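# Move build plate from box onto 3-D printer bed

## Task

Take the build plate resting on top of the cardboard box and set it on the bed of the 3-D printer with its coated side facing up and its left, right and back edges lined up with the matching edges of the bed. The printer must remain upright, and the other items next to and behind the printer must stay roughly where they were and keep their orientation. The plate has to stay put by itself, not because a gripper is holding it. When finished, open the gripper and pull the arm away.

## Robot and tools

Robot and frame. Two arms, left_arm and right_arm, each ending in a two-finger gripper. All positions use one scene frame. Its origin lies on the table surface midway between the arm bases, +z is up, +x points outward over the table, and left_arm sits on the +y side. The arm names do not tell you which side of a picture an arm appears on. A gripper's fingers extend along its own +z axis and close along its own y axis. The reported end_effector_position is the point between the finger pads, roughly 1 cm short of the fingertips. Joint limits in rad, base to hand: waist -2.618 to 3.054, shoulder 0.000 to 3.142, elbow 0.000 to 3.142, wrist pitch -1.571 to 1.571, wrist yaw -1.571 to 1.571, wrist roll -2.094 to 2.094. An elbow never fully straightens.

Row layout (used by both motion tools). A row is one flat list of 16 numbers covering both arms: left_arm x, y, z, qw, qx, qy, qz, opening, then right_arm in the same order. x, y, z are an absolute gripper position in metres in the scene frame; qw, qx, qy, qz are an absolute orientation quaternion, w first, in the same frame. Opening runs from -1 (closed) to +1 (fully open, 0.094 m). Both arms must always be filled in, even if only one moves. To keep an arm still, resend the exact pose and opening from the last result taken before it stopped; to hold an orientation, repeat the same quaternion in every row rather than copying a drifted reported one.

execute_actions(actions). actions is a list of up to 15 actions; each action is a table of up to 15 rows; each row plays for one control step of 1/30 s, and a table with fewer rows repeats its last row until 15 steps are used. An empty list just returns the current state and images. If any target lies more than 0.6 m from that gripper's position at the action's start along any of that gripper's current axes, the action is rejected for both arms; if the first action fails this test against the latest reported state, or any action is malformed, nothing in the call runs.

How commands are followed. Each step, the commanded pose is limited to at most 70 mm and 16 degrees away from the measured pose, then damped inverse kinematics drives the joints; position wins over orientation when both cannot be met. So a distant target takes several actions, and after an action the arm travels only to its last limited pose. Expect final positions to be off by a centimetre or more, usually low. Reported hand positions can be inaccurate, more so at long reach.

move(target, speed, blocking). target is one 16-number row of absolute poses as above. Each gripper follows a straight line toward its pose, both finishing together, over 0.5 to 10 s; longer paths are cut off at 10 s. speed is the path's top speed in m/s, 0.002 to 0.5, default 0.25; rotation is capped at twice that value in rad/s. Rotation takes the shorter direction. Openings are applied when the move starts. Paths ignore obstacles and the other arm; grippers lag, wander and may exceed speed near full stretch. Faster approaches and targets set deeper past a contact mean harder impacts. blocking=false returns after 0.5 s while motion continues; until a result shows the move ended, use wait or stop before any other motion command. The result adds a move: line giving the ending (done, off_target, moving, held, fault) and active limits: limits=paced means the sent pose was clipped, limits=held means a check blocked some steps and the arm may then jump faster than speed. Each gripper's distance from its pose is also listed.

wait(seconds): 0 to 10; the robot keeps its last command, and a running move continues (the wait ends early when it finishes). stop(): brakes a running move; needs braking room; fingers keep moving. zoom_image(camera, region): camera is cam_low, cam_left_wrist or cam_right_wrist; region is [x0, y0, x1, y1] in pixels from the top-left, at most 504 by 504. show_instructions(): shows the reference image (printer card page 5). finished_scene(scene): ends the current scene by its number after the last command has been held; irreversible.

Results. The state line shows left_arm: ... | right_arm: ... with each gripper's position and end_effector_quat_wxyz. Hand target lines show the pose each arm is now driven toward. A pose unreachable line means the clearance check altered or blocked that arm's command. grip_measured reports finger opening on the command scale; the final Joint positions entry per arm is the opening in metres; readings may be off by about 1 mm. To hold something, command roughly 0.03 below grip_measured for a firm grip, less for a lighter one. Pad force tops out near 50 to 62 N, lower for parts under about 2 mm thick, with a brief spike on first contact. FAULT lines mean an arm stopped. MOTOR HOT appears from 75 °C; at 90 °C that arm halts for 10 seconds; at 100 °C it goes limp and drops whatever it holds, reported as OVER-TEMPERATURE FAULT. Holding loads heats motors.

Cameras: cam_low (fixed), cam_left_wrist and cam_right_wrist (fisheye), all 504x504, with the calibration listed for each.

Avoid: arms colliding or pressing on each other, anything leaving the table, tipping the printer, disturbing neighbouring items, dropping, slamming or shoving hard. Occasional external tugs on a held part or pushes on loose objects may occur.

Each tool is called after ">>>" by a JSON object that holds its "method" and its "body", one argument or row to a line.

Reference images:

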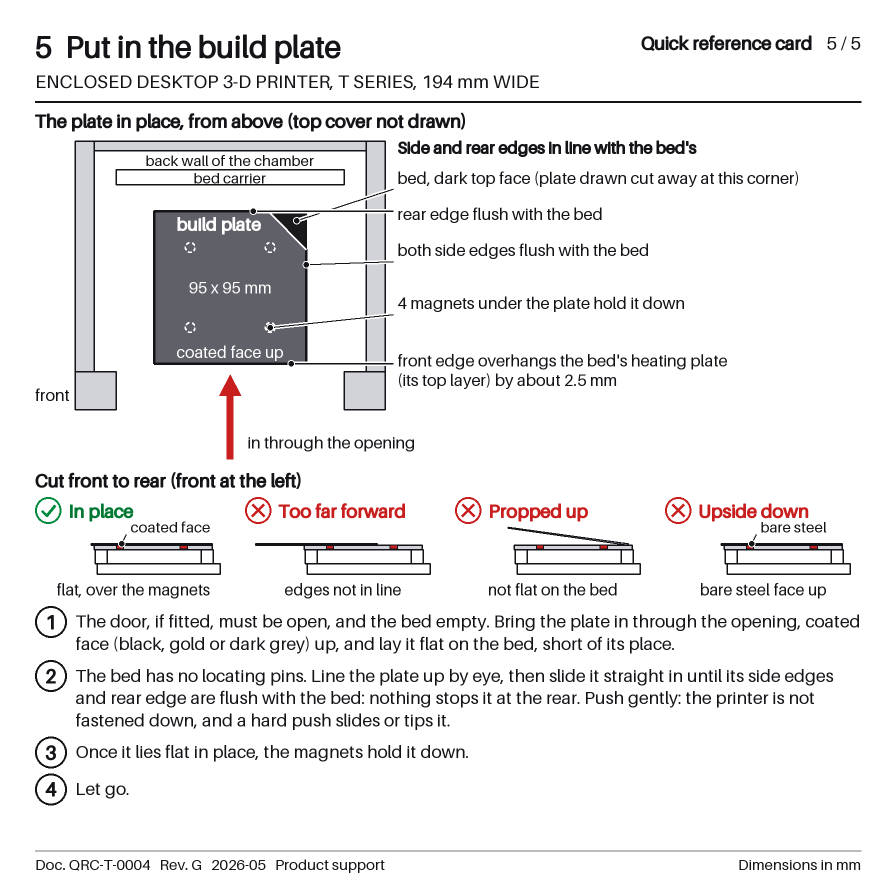

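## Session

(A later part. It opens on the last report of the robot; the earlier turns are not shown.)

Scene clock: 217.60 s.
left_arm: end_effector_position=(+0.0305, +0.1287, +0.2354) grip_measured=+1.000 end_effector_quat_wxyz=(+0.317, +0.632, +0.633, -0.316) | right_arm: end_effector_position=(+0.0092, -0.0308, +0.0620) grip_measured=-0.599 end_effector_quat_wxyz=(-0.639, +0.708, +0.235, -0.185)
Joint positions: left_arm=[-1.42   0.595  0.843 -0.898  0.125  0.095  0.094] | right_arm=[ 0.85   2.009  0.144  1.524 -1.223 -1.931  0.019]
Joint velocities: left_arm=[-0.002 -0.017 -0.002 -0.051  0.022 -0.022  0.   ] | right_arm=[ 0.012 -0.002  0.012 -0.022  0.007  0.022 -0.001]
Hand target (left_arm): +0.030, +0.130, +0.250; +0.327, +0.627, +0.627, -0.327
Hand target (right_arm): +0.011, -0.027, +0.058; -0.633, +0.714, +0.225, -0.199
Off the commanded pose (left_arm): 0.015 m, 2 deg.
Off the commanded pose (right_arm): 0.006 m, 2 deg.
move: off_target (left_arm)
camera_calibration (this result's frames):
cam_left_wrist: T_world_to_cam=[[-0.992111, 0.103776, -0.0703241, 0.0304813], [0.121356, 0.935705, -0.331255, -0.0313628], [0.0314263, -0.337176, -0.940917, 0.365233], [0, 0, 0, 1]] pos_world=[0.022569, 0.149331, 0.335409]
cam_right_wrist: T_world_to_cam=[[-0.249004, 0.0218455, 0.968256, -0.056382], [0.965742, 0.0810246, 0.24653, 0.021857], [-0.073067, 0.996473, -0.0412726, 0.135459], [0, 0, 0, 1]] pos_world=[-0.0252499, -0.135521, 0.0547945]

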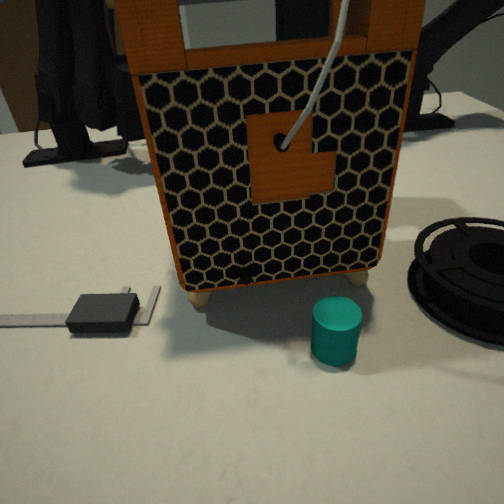

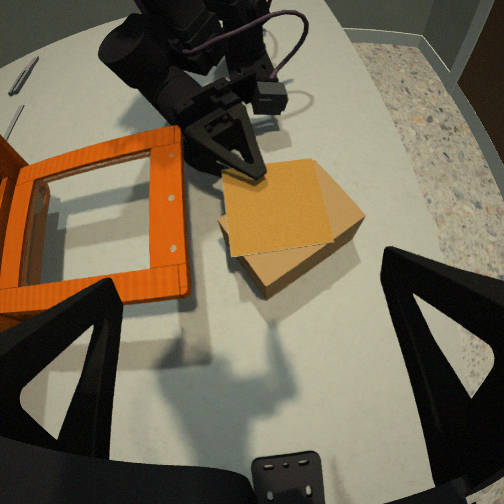

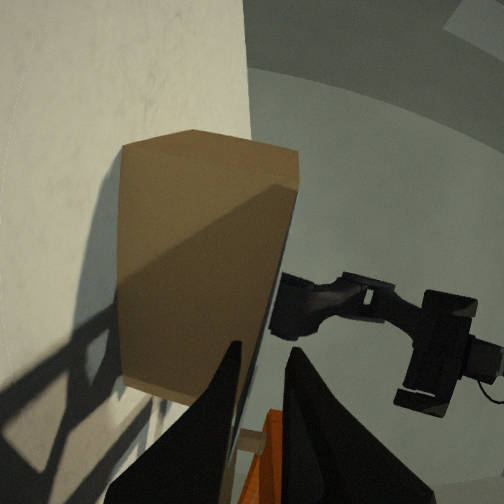

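>>> {"method": "move", "body": {
  "target": [0.03,0.13,0.25,0.327,0.627,0.627,-0.327,1,0.011,-0.027,0.058,0.632,-0.7143,-0.2252,0.1992,-1],
  "speed": 0.03
}}

>>> {"method": "move", "body": {
  "target": [0.03,0.2,0.30,0.327,0.627,0.627,-0.327,1,0.0,-0.03,0.10,0.6571,-0.6912,-0.2179,0.2072,-1],
  "speed": 0.06
}}

Scene clock: 227.80 s.
left_arm: end_effector_position=(+0.0305, +0.1287, +0.2354) grip_measured=+1.000 end_effector_quat_wxyz=(+0.317, +0.632, +0.633, -0.316) | right_arm: end_effector_position=(+0.0088, -0.0307, +0.0653) grip_measured=-0.982 end_effector_quat_wxyz=(-0.644, +0.703, +0.241, -0.182)
Joint positions: left_arm=[-1.42   0.595  0.843 -0.898  0.125  0.095  0.094] | right_arm=[ 0.85   2.009  0.144  1.548 -1.23  -1.925  0.001]
Joint velocities: left_arm=[-0.012 -0.002  0.017 -0.007  0.007 -0.007  0.   ] | right_arm=[ 0.002 -0.017 -0.012 -0.051  0.007 -0.081 -0.001]
Hand target (left_arm): +0.030, +0.130, +0.250; +0.327, +0.627, +0.627, -0.327
Hand target (right_arm): +0.011, -0.027, +0.058; -0.633, +0.713, +0.224, -0.199
Off the commanded pose (left_arm): 0.015 m, 2 deg.
Off the commanded pose (right_arm): 0.008 m, 3 deg.
move: off_target (left_arm, right_arm)
camera_calibration (this result's frames):
cam_left_wrist: T_world_to_cam=[[-0.992111, 0.103776, -0.0703241, 0.0304813], [0.121356, 0.935705, -0.331255, -0.0313628], [0.0314263, -0.337176, -0.940917, 0.365233], [0, 0, 0, 1]] pos_world=[0.022569, 0.149331, 0.335409]
cam_right_wrist: T_world_to_cam=[[-0.256405, 0.00376991, 0.966562, -0.0600918], [0.963366, 0.0823467, 0.255236, 0.0208736], [-0.078631, 0.996597, -0.0247459, 0.134356], [0, 0, 0, 1]] pos_world=[-0.0249522, -0.135391, 0.0560796]

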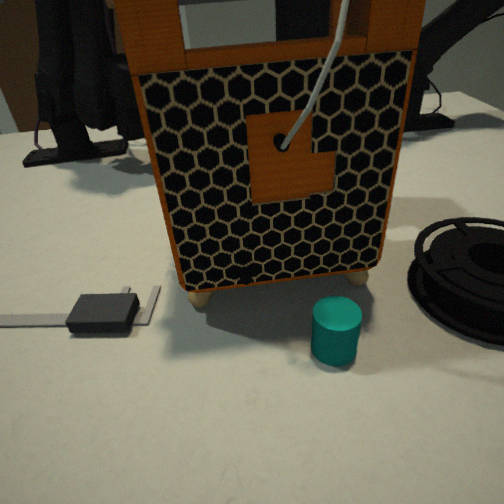

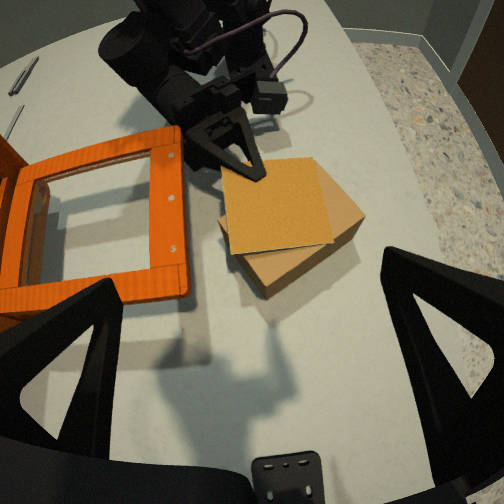

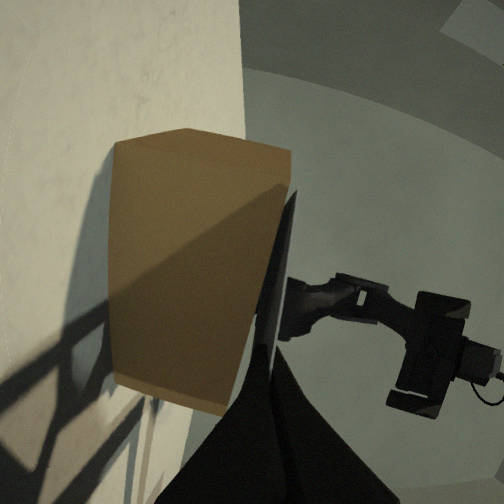

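Scene clock: 230.10 s.
left_arm: end_effector_position=(+0.0344, +0.1998, +0.2938) grip_measured=+1.000 end_effector_quat_wxyz=(+0.332, +0.616, +0.647, -0.303) | right_arm: end_effector_position=(+0.0059, -0.0266, +0.0957) grip_measured=-0.983 end_effector_quat_wxyz=(+0.654, -0.695, -0.217, +0.206)
Joint positions: left_arm=[-0.863  0.551  1.171 -1.369  0.504  0.443  0.094] | right_arm=[ 0.872  1.875  0.138  1.558 -1.221 -1.736  0.001]
Joint velocities: left_arm=[ 0.071  0.002 -0.007 -0.081  0.007  0.095  0.   ] | right_arm=[ 0.002 -0.017 -0.007  0.007 -0.051 -0.066  0.001]
Hand target (left_arm): +0.031, +0.199, +0.302; +0.333, +0.621, +0.639, -0.310
Hand target (right_arm): +0.001, -0.029, +0.099; +0.655, -0.693, -0.219, +0.207
Off the commanded pose (left_arm): 0.008 m, 4 deg.
Off the commanded pose (right_arm): 0.008 m, 1 deg.
joint sent to its limit (right arm) — the command would take joint 4 (wrist pitch) past its upper limit, so that joint was sent only as far as its limit.
move: off_target (left_arm)
camera_calibration (this result's frames):
cam_left_wrist: T_world_to_cam=[[-0.995049, 0.0486085, -0.0866852, 0.046969], [0.0749517, 0.939814, -0.333363, -0.0776063], [0.0652637, -0.33821, -0.938805, 0.442375], [0, 0, 0, 1]] pos_world=[0.0236822, 0.220268, 0.393504]
cam_right_wrist: T_world_to_cam=[[-0.186823, 0.0010832, 0.982393, -0.0922189], [0.979345, 0.0789309, 0.186156, 0.0220317], [-0.0773396, 0.996879, -0.0158069, 0.129963], [0, 0, 0, 1]] pos_world=[-0.0287539, -0.131197, 0.0885481]

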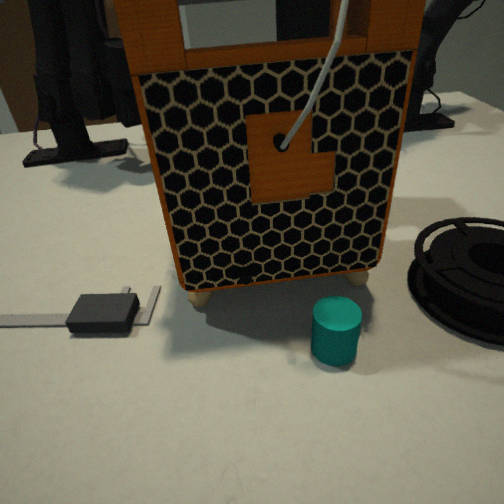

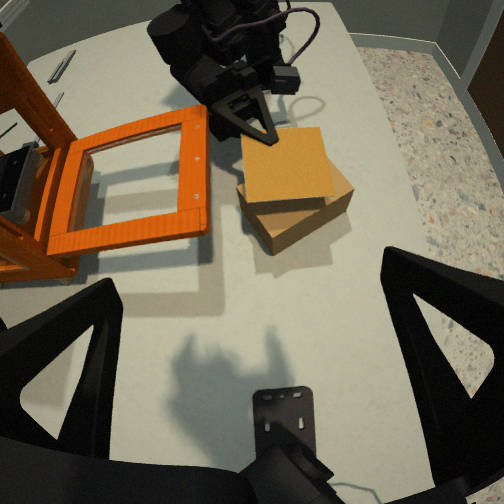

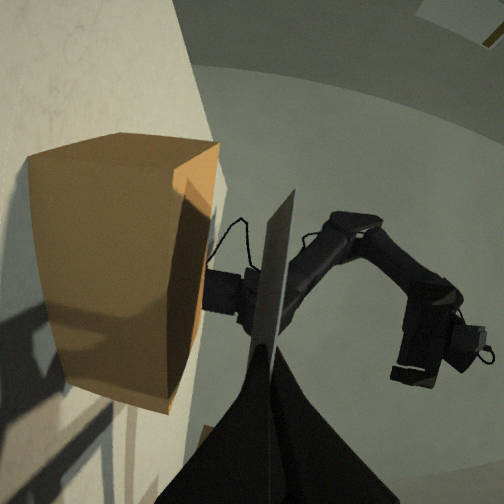

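>>> {"method": "move", "body": {
  "target": [0.03,0.2,0.30,0.327,0.627,0.627,-0.327,1,0.04,0.0,0.19,0.69,-0.69,-0.153,0.153,-1],
  "speed": 0.12
}}

>>> {"method": "move", "body": {
  "target": [0.17,0.15,0.27,0.627,0.224,0.712,-0.198,1,0.19,0.002,0.18,0.620,-0.620,0.340,-0.340,-1],
  "speed": 0.2
}}

Scene clock: 245.10 s.
left_arm: end_effector_position=(+0.0314, +0.2009, +0.2930) grip_measured=+1.000 end_effector_quat_wxyz=(+0.332, +0.622, +0.639, -0.306) | right_arm: end_effector_position=(+0.0166, -0.0139, +0.1639) grip_measured=-0.982 end_effector_quat_wxyz=(+0.656, -0.705, -0.150, +0.224)
Joint positions: left_arm=[-0.794  0.551  1.172 -1.401  0.568  0.516  0.094] | right_arm=[ 0.888  1.374  0.218  1.064 -1.139 -1.535  0.001]
Joint velocities: left_arm=[ 0.017 -0.017  0.012 -0.081  0.022  0.022  0.   ] | right_arm=[-0.012 -0.012 -0.002 -0.007  0.022 -0.051  0.001]
Hand target (left_arm): +0.030, +0.200, +0.300; +0.332, +0.624, +0.635, -0.312
Hand target (right_arm): +0.040, -0.001, +0.188; +0.690, -0.690, -0.153, +0.154
Off the commanded pose (left_arm): 0.007 m, 3 deg.
Off the commanded pose (right_arm): 0.038 m, 9 deg.
move: off_target (left_arm, right_arm)
camera_calibration (this result's frames):
cam_left_wrist: T_world_to_cam=[[-0.993361, 0.0682404, -0.0926126, 0.0416813], [0.0957443, 0.936716, -0.336745, -0.077731], [0.0637721, -0.343376, -0.93703, 0.442774], [0, 0, 0, 1]] pos_world=[0.0206102, 0.222006, 0.392578]
cam_right_wrist: T_world_to_cam=[[-0.0746097, 0.0559614, 0.995641, -0.160568], [0.997194, 0.0103494, 0.0741443, 0.0149395], [-0.00615503, 0.998379, -0.0565766, 0.124765], [0, 0, 0, 1]] pos_world=[-0.0261096, -0.115732, 0.165819]

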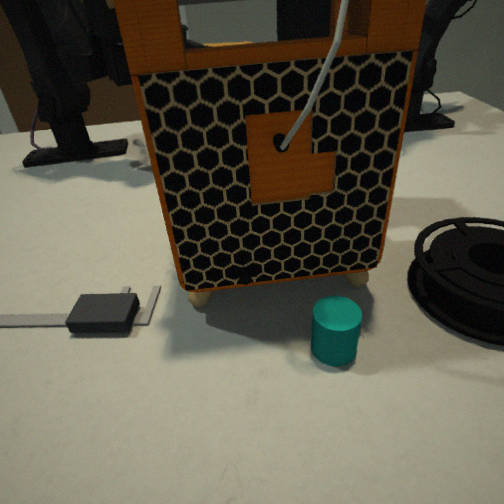

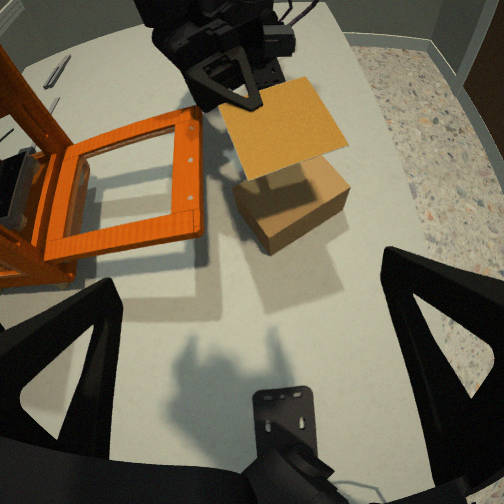

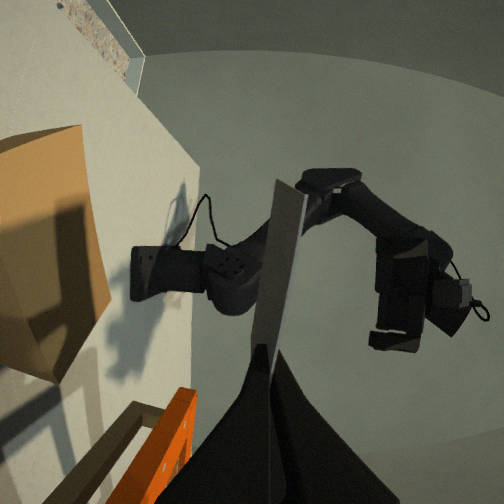

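Scene clock: 249.60 s.
left_arm: end_effector_position=(+0.1643, +0.1511, +0.2726) grip_measured=+1.000 end_effector_quat_wxyz=(+0.630, +0.229, +0.712, -0.207) | right_arm: end_effector_position=(+0.1923, -0.0028, +0.1665) grip_measured=-0.982 end_effector_quat_wxyz=(+0.601, -0.639, +0.330, -0.348)
Joint positions: left_arm=[-1.538  0.463  0.508 -0.236 -0.891 -0.157  0.094] | right_arm=[ 1.302  1.554  0.355  1.15   0.813 -1.583  0.001]
Joint velocities: left_arm=[ 0.022 -0.022 -0.007  0.022 -0.007 -0.007  0.   ] | right_arm=[-0.012 -0.017  0.007  0.022 -0.037  0.022 -0.   ]
Hand target (left_arm): +0.168, +0.152, +0.268; +0.633, +0.226, +0.714, -0.195
Hand target (right_arm): +0.191, +0.005, +0.178; +0.615, -0.625, +0.334, -0.346
Off the commanded pose (left_arm): 0.006 m, 1 deg.
Off the commanded pose (right_arm): 0.014 m, 3 deg.
move: off_target (right_arm)
camera_calibration (this result's frames):
cam_left_wrist: T_world_to_cam=[[-0.630157, -0.76906, -0.107005, 0.245926], [-0.451597, 0.475109, -0.755203, 0.223094], [0.631635, -0.427573, -0.646698, 0.238356], [0, 0, 0, 1]] pos_world=[0.105166, 0.185053, 0.348941]
cam_right_wrist: T_world_to_cam=[[-0.0404309, 0.213544, 0.976096, -0.153521], [0.0330724, -0.976074, 0.214909, -0.00138415], [0.998635, 0.0409708, 0.0324012, -0.0958017], [0, 0, 0, 1]] pos_world=[0.0895097, 0.0353575, 0.153253]

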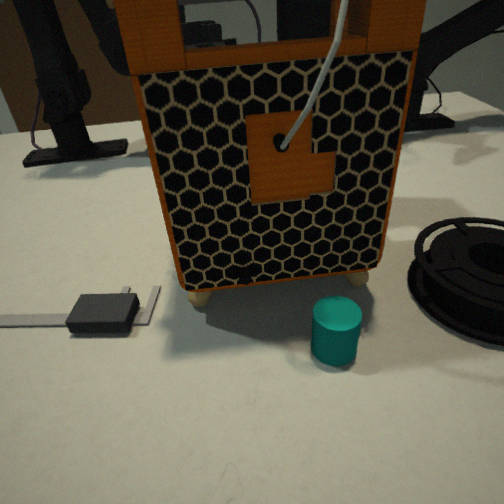

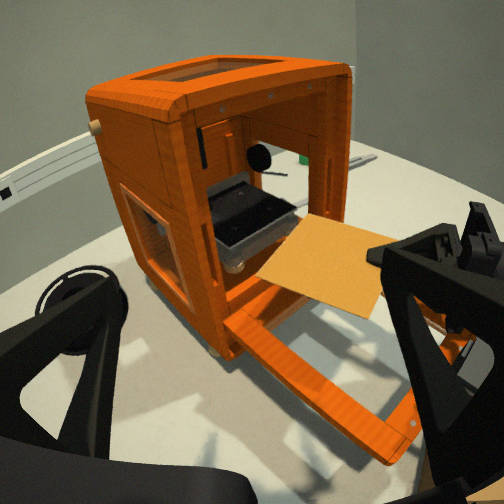

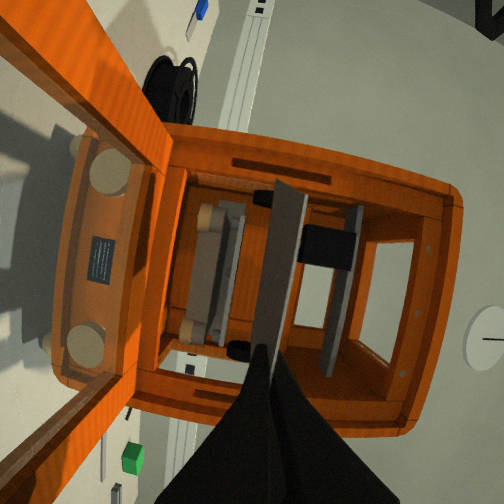

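>>> {"method": "zoom_image", "body": {
  "camera": "cam_left_wrist",
  "region": [190,150,410,370]
}}

>>> {"method": "zoom_image", "body": {
  "camera": "cam_right_wrist",
  "region": [160,160,380,380]
}}

Region (190, 150, 410, 370) of cam_left_wrist's 504x504 image, scaled by 2.291, with more detail than that image has.

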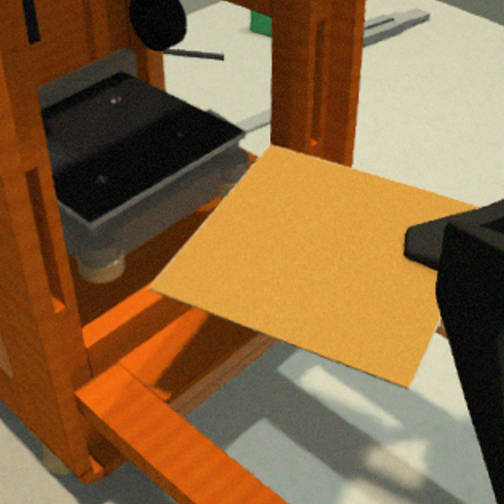

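Region (160, 160, 380, 380) of cam_right_wrist's 504x504 image, scaled by 2.291, with more detail than that image has.

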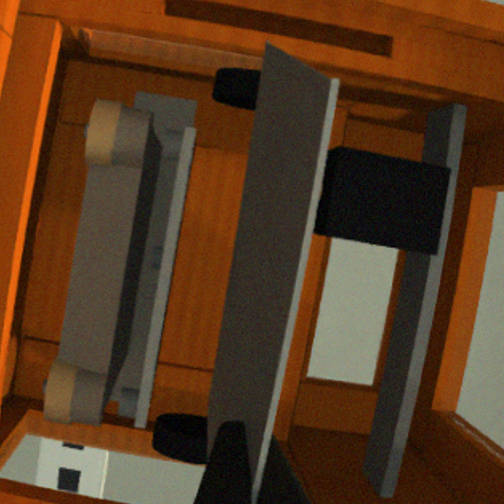

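>>> {"method": "move", "body": {
  "target": [0.17,0.12,0.28,0.627,0.224,0.712,-0.198,1,0.215,0.0,0.185,0.5629,-0.5629,0.428,-0.428,-1],
  "speed": 0.08
}}

>>> {"method": "zoom_image", "body": {
  "camera": "cam_left_wrist",
  "region": [150,150,410,410]
}}

Scene clock: 289.63 s.
left_arm: end_effector_position=(+0.1680, +0.1219, +0.2646) grip_measured=+1.000 end_effector_quat_wxyz=(+0.625, +0.240, +0.719, -0.187) | right_arm: end_effector_position=(+0.2174, -0.0061, +0.1799) grip_measured=-0.982 end_effector_quat_wxyz=(+0.554, -0.573, +0.420, -0.434)
Joint positions: left_arm=[-1.528  0.641  0.526 -0.125 -0.891 -0.156  0.094] | right_arm=[ 1.319  1.679  0.536  1.122  1.126 -1.583  0.001]
Joint velocities: left_arm=[-0.002  0.017 -0.002  0.037  0.066 -0.022  0.   ] | right_arm=[-0.012 -0.002  0.007  0.066  0.022 -0.081 -0.   ]
Hand target (left_arm): +0.170, +0.121, +0.279; +0.630, +0.225, +0.716, -0.199
Hand target (right_arm): +0.215, +0.001, +0.186; +0.562, -0.564, +0.428, -0.428
Off the commanded pose (left_arm): 0.016 m, 2 deg.
Off the commanded pose (right_arm): 0.008 m, 2 deg.
move: off_target (left_arm)
camera_calibration (this result's frames):
cam_left_wrist: T_world_to_cam=[[-0.622238, -0.769644, -0.143064, 0.233216], [-0.458053, 0.506158, -0.730747, 0.223416], [0.634829, -0.389168, -0.667488, 0.218654], [0, 0, 0, 1]] pos_world=[0.108645, 0.151503, 0.342575]
cam_right_wrist: T_world_to_cam=[[0.00421911, 0.194053, 0.980982, -0.175589], [-0.256557, -0.947945, 0.188622, 0.0595232], [0.96652, -0.252473, 0.0457862, -0.118367], [0, 0, 0, 1]] pos_world=[0.130416, 0.060614, 0.166442]

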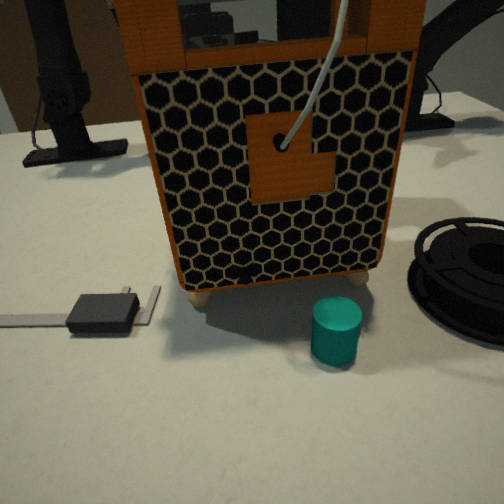

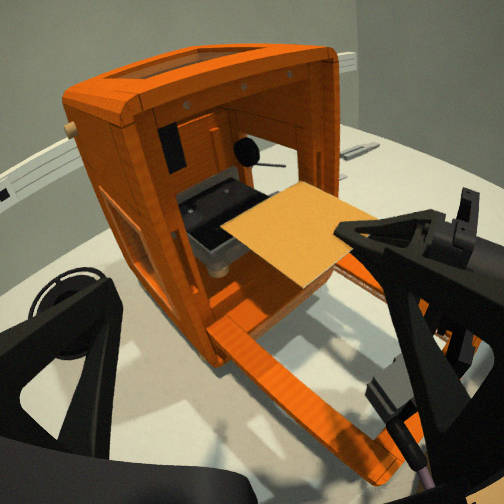

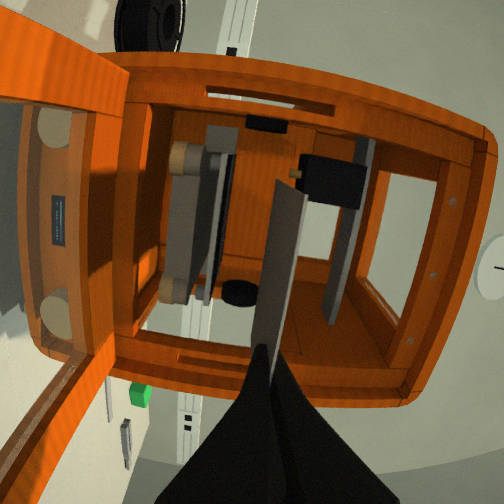

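Region (150, 150, 410, 410) of cam_left_wrist's 504x504 image, scaled by 1.938, with more detail than that image has.

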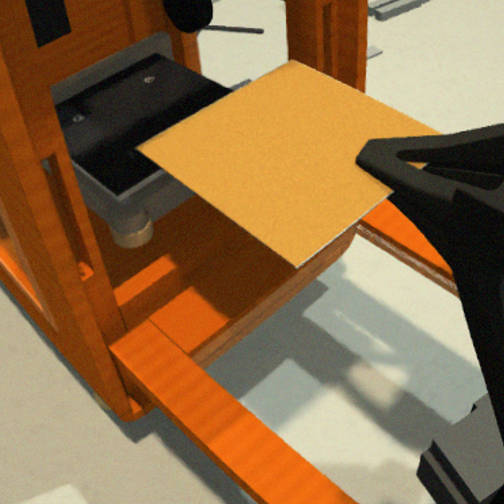

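>>> {"method": "move", "body": {
  "target": [0.17,0.12,0.28,0.627,0.224,0.712,-0.198,1,0.29,0.009,0.172,0.5629,-0.5629,0.428,-0.428,-1],
  "speed": 0.06
}}

>>> {"method": "zoom_image", "body": {
  "camera": "cam_left_wrist",
  "region": [150,130,330,310]
}}

>>> {"method": "zoom_image", "body": {
  "camera": "cam_right_wrist",
  "region": [140,140,400,400]
}}

Scene clock: 302.60 s.
left_arm: end_effector_position=(+0.1680, +0.1218, +0.2648) grip_measured=+1.000 end_effector_quat_wxyz=(+0.625, +0.240, +0.719, -0.187) | right_arm: end_effector_position=(+0.2840, +0.0022, +0.1602) grip_measured=-0.982 end_effector_quat_wxyz=(+0.543, -0.581, +0.422, -0.436)
Joint positions: left_arm=[-1.528  0.641  0.526 -0.124 -0.891 -0.156  0.094] | right_arm=[ 1.107  1.821  0.632  1.136  0.922 -1.577  0.001]
Joint velocities: left_arm=[ 0.002 -0.017  0.002  0.022 -0.007 -0.022  0.   ] | right_arm=[-0.012  0.002 -0.002 -0.066 -0.081 -0.037 -0.001]
Hand target (left_arm): +0.170, +0.120, +0.280; +0.630, +0.225, +0.716, -0.199
Hand target (right_arm): +0.289, +0.009, +0.171; +0.562, -0.564, +0.430, -0.426
Off the commanded pose (left_arm): 0.015 m, 2 deg.
Off the commanded pose (right_arm): 0.015 m, 3 deg.
move: off_target (left_arm, right_arm)
camera_calibration (this result's frames):
cam_left_wrist: T_world_to_cam=[[-0.62223, -0.769807, -0.142222, 0.233004], [-0.458009, 0.505323, -0.731353, 0.223846], [0.634868, -0.389931, -0.667005, 0.218727], [0, 0, 0, 1]] pos_world=[0.108643, 0.151542, 0.34274]
cam_right_wrist: T_world_to_cam=[[0.0228758, 0.215128, 0.976318, -0.16271], [-0.260491, -0.941558, 0.213573, 0.0853897], [0.965205, -0.259208, 0.0345002, -0.177598], [0, 0, 0, 1]] pos_world=[0.197384, 0.0693681, 0.146747]

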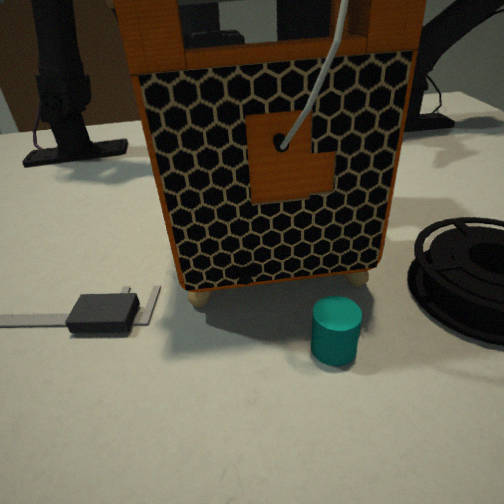

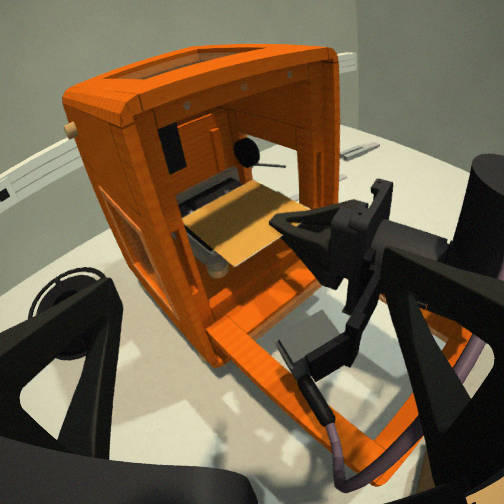

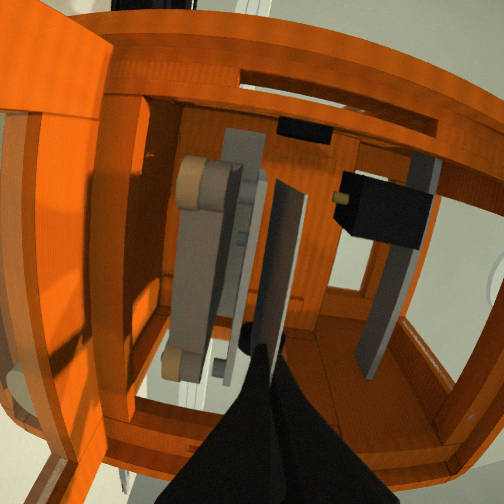

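Region (150, 130, 330, 310) of cam_left_wrist's 504x504 image, scaled by 2.800, with more detail than that image has.

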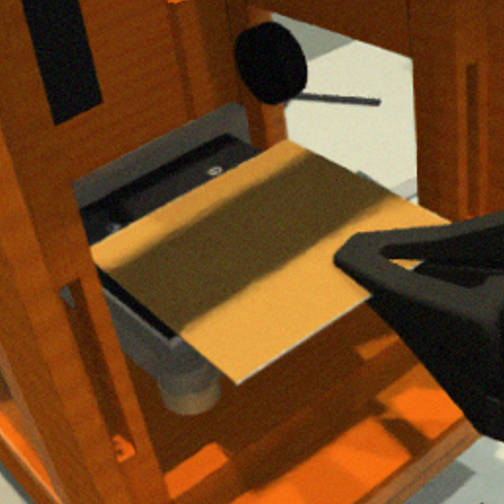

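Region (140, 140, 400, 400) of cam_right_wrist's 504x504 image, scaled by 1.938, with more detail than that image has.

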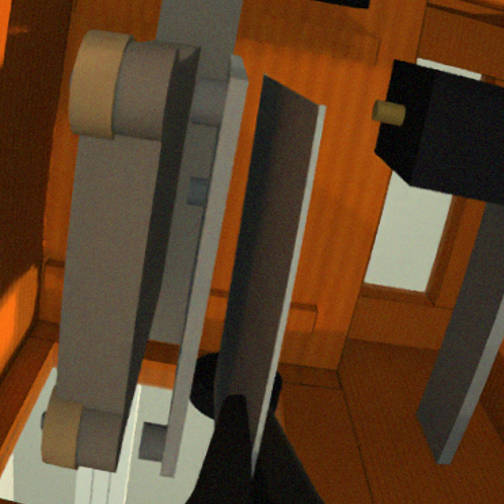

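>>> {"method": "move", "body": {
  "target": [0.17,0.12,0.28,0.627,0.224,0.712,-0.198,1,0.306,0.008,0.172,0.5728,-0.5728,0.4146,-0.4146,-1],
  "speed": 0.03
}}

>>> {"method": "zoom_image", "body": {
  "camera": "cam_left_wrist",
  "region": [150,130,330,310]
}}

>>> {"method": "zoom_image", "body": {
  "camera": "cam_right_wrist",
  "region": [140,140,400,400]
}}

Scene clock: 339.13 s.
left_arm: end_effector_position=(+0.1680, +0.1218, +0.2648) grip_measured=+1.000 end_effector_quat_wxyz=(+0.625, +0.240, +0.719, -0.187) | right_arm: end_effector_position=(+0.2997, +0.0025, +0.1614) grip_measured=-0.982 end_effector_quat_wxyz=(+0.556, -0.587, +0.412, -0.420)
Joint positions: left_arm=[-1.528  0.641  0.526 -0.124 -0.891 -0.156  0.094] | right_arm=[ 1.042  1.821  0.632  1.147  0.809 -1.576  0.001]
Joint velocities: left_arm=[0.017 0.002 0.002 0.022 0.037 0.022 0.   ] | right_arm=[ 0.002  0.012  0.007  0.022 -0.022 -0.051 -0.001]
Hand target (left_arm): +0.170, +0.120, +0.280; +0.630, +0.225, +0.716, -0.199
Hand target (right_arm): +0.305, +0.008, +0.172; +0.573, -0.573, +0.415, -0.414
Off the commanded pose (left_arm): 0.015 m, 2 deg.
Off the commanded pose (right_arm): 0.014 m, 3 deg.
move: off_target (left_arm, right_arm)
camera_calibration (this result's frames):
cam_left_wrist: T_world_to_cam=[[-0.62223, -0.769807, -0.142222, 0.233004], [-0.458009, 0.505323, -0.731353, 0.223846], [0.634868, -0.389931, -0.667005, 0.218727], [0, 0, 0, 1]] pos_world=[0.108643, 0.151542, 0.34274]
cam_right_wrist: T_world_to_cam=[[0.0138824, 0.20399, 0.978874, -0.161975], [-0.215568, -0.955337, 0.202142, 0.0778667], [0.97639, -0.21382, 0.0307113, -0.195583], [0, 0, 0, 1]] pos_world=[0.21, 0.0656108, 0.14882]

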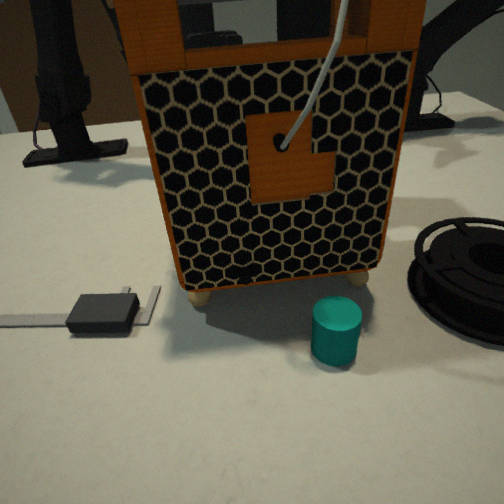

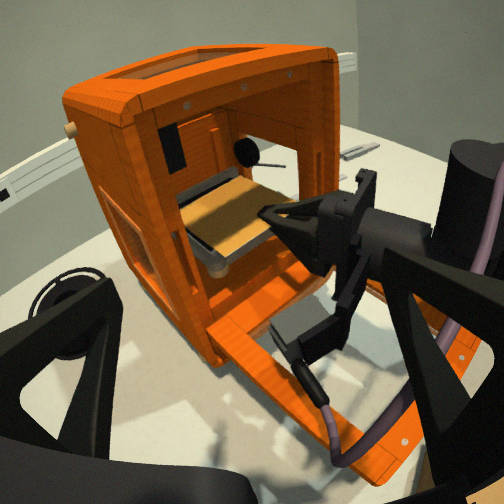

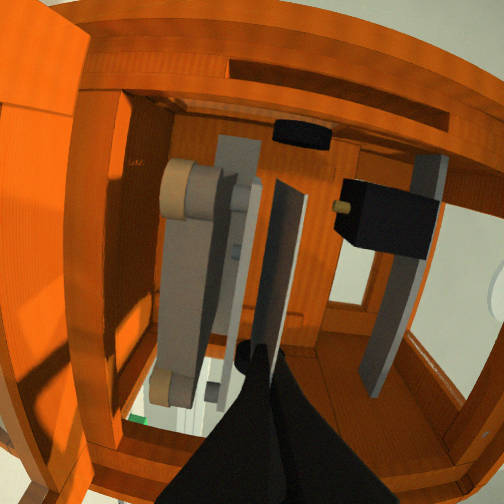

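Region (150, 130, 330, 310) of cam_left_wrist's 504x504 image, scaled by 2.800, with more detail than that image has.

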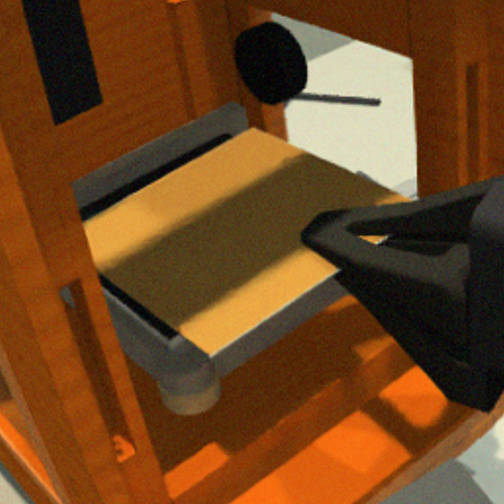

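Region (140, 140, 400, 400) of cam_right_wrist's 504x504 image, scaled by 1.938, with more detail than that image has.

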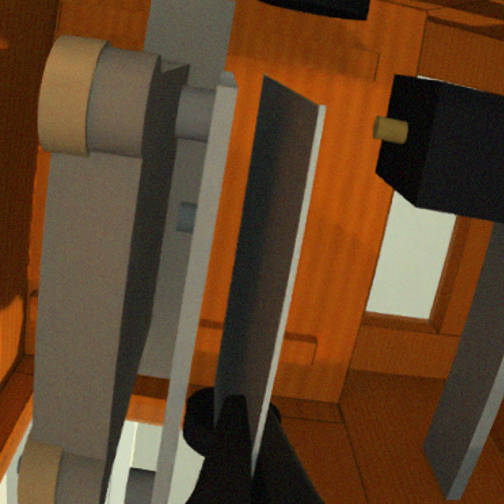

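>>> {"method": "move", "body": {
  "target": [0.17,0.12,0.28,0.627,0.224,0.712,-0.198,1,0.306,0.0065,0.165,0.5728,-0.5728,0.4146,-0.4146,-1],
  "speed": 0.015
}}

>>> {"method": "zoom_image", "body": {
  "camera": "cam_left_wrist",
  "region": [150,130,330,310]
}}

>>> {"method": "zoom_image", "body": {
  "camera": "cam_right_wrist",
  "region": [220,140,350,270]
}}

Scene clock: 360.07 s.
left_arm: end_effector_position=(+0.1680, +0.1218, +0.2648) grip_measured=+1.000 end_effector_quat_wxyz=(+0.625, +0.240, +0.719, -0.187) | right_arm: end_effector_position=(+0.2999, +0.0047, +0.1580) grip_measured=-0.982 end_effector_quat_wxyz=(+0.561, -0.586, +0.410, -0.417)
Joint positions: left_arm=[-1.528  0.641  0.526 -0.124 -0.891 -0.156  0.094] | right_arm=[ 1.042  1.845  0.632  1.18   0.803 -1.576  0.001]
Joint velocities: left_arm=[-0.007  0.017 -0.002  0.051 -0.022  0.007  0.   ] | right_arm=[ 0.007 -0.002  0.002  0.037 -0.022  0.022  0.   ]
Hand target (left_arm): +0.170, +0.120, +0.280; +0.630, +0.225, +0.716, -0.199
Hand target (right_arm): +0.306, +0.006, +0.165; +0.573, -0.573, +0.415, -0.415
Off the commanded pose (left_arm): 0.015 m, 2 deg.
Off the commanded pose (right_arm): 0.009 m, 2 deg.
move: off_target (left_arm)
camera_calibration (this result's frames):
cam_left_wrist: T_world_to_cam=[[-0.62223, -0.769807, -0.142222, 0.233004], [-0.458009, 0.505323, -0.731353, 0.223846], [0.634868, -0.389931, -0.667005, 0.218727], [0, 0, 0, 1]] pos_world=[0.108643, 0.151542, 0.34274]
cam_right_wrist: T_world_to_cam=[[0.0087523, 0.19554, 0.980657, -0.157823], [-0.21014, -0.958435, 0.192984, 0.0805476], [0.977632, -0.207764, 0.0327022, -0.195896], [0, 0, 0, 1]] pos_world=[0.209822, 0.0673601, 0.145632]

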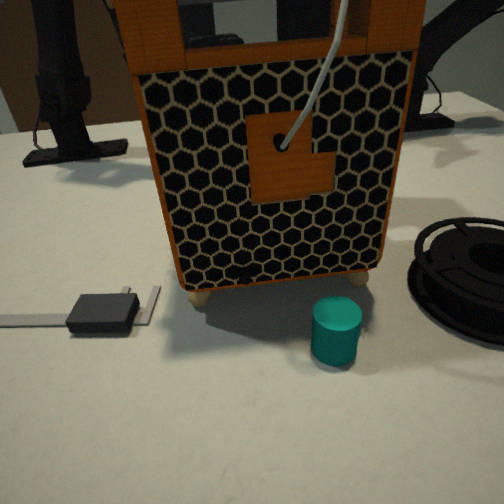

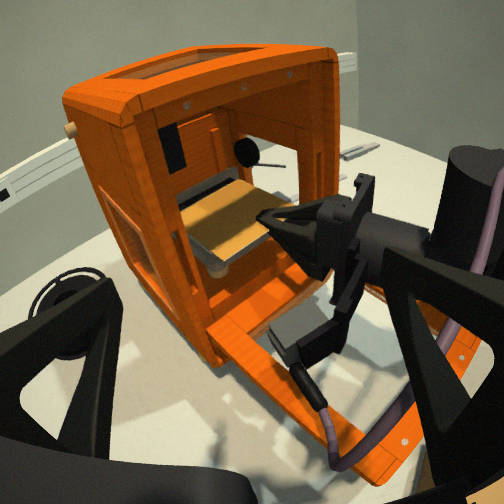

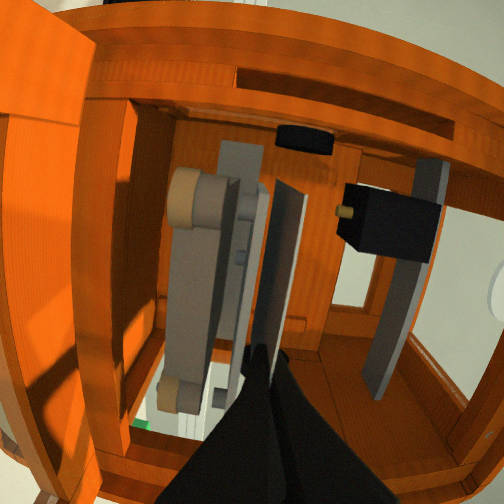

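Region (150, 130, 330, 310) of cam_left_wrist's 504x504 image, scaled by 2.800, with more detail than that image has.

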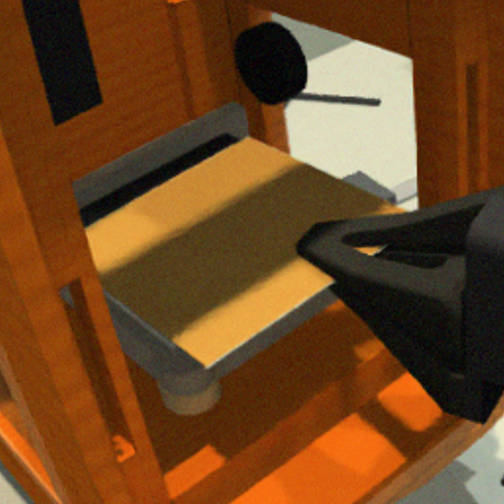

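Region (220, 140, 350, 270) of cam_right_wrist's 504x504 image, scaled by 3.877, with more detail than that image has.

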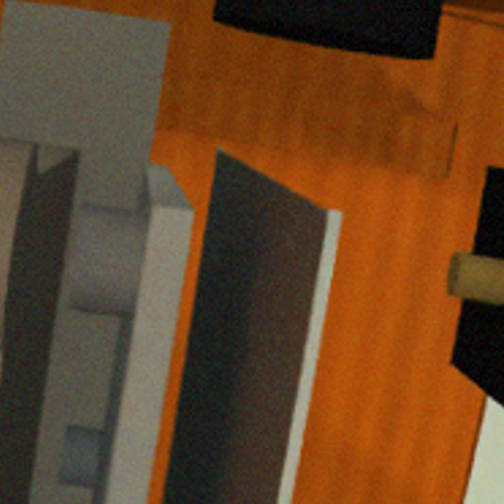

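>>> {"method": "move", "body": {
  "target": [0.17,0.12,0.28,0.627,0.224,0.712,-0.198,1,0.308,0.000,0.162,0.5713,-0.5713,0.4166,-0.4166,-1],
  "speed": 0.015
}}

>>> {"method": "zoom_image", "body": {
  "camera": "cam_left_wrist",
  "region": [150,130,330,310]
}}

>>> {"method": "zoom_image", "body": {
  "camera": "cam_right_wrist",
  "region": [220,140,350,270]
}}

Scene clock: 373.30 s.
left_arm: end_effector_position=(+0.1680, +0.1218, +0.2648) grip_measured=+1.000 end_effector_quat_wxyz=(+0.625, +0.240, +0.719, -0.187) | right_arm: end_effector_position=(+0.3048, +0.0009, +0.1616) grip_measured=-0.982 end_effector_quat_wxyz=(+0.565, -0.577, +0.415, -0.419)
Joint positions: left_arm=[-1.528  0.641  0.526 -0.124 -0.891 -0.156  0.094] | right_arm=[ 1.026  1.845  0.632  1.199  0.798 -1.576  0.001]
Joint velocities: left_arm=[-0.007  0.032 -0.007 -0.022 -0.066  0.022  0.   ] | right_arm=[-0.007 -0.002 -0.012  0.022 -0.051  0.037 -0.   ]
Hand target (left_arm): +0.170, +0.120, +0.280; +0.630, +0.225, +0.716, -0.199
Hand target (right_arm): +0.308, +0.000, +0.162; +0.571, -0.571, +0.417, -0.417
Off the commanded pose (left_arm): 0.015 m, 2 deg.
Off the commanded pose (right_arm): 0.003 m, 1 deg.
move: off_target (left_arm)
camera_calibration (this result's frames):
cam_left_wrist: T_world_to_cam=[[-0.62223, -0.769807, -0.142222, 0.233004], [-0.458009, 0.505323, -0.731353, 0.223846], [0.634868, -0.389931, -0.667005, 0.218727], [0, 0, 0, 1]] pos_world=[0.108643, 0.151542, 0.34274]
cam_right_wrist: T_world_to_cam=[[0.00276899, 0.178943, 0.983856, -0.15935], [-0.221878, -0.959226, 0.175088, 0.0836977], [0.97507, -0.218781, 0.0370475, -0.20151], [0, 0, 0, 1]] pos_world=[0.215498, 0.064713, 0.149588]

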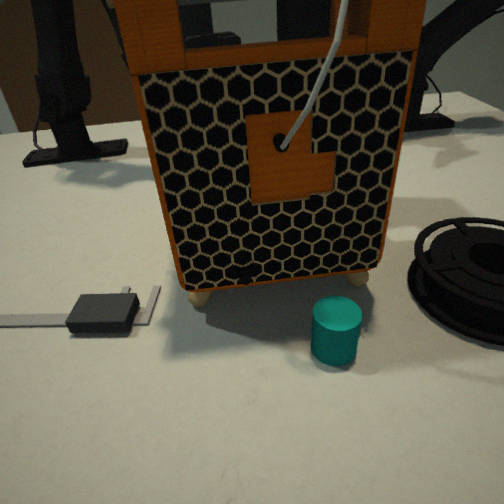

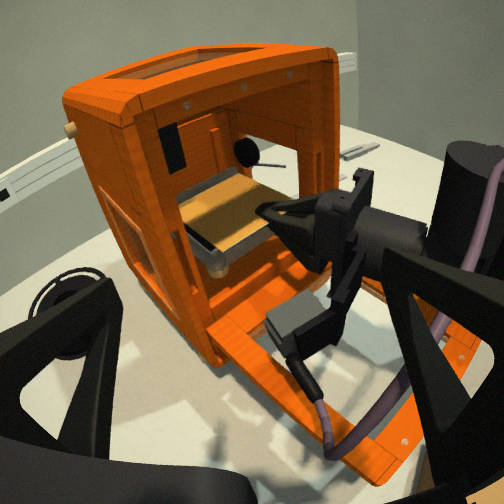

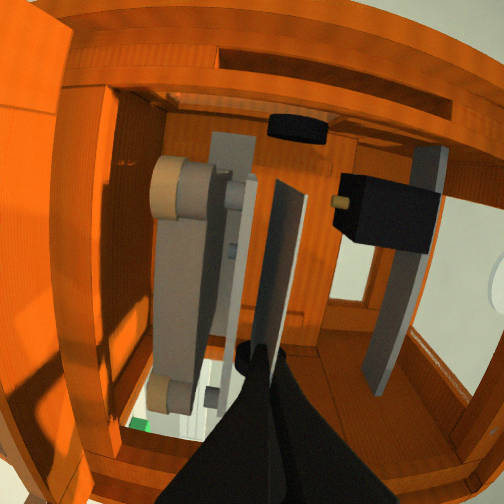

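Region (150, 130, 330, 310) of cam_left_wrist's 504x504 image, scaled by 2.800, with more detail than that image has.

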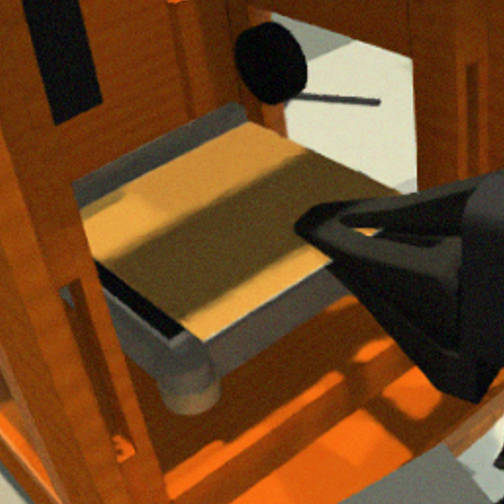

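Region (220, 140, 350, 270) of cam_right_wrist's 504x504 image, scaled by 3.877, with more detail than that image has.

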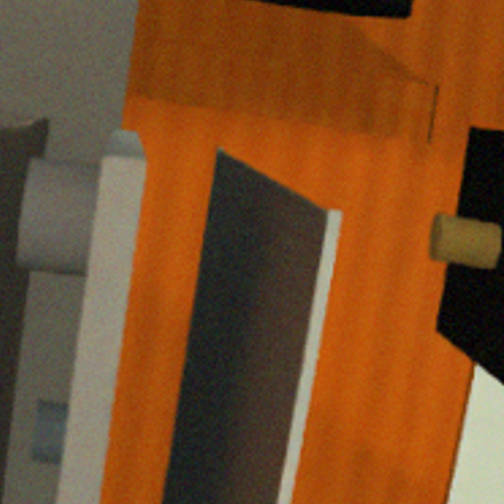

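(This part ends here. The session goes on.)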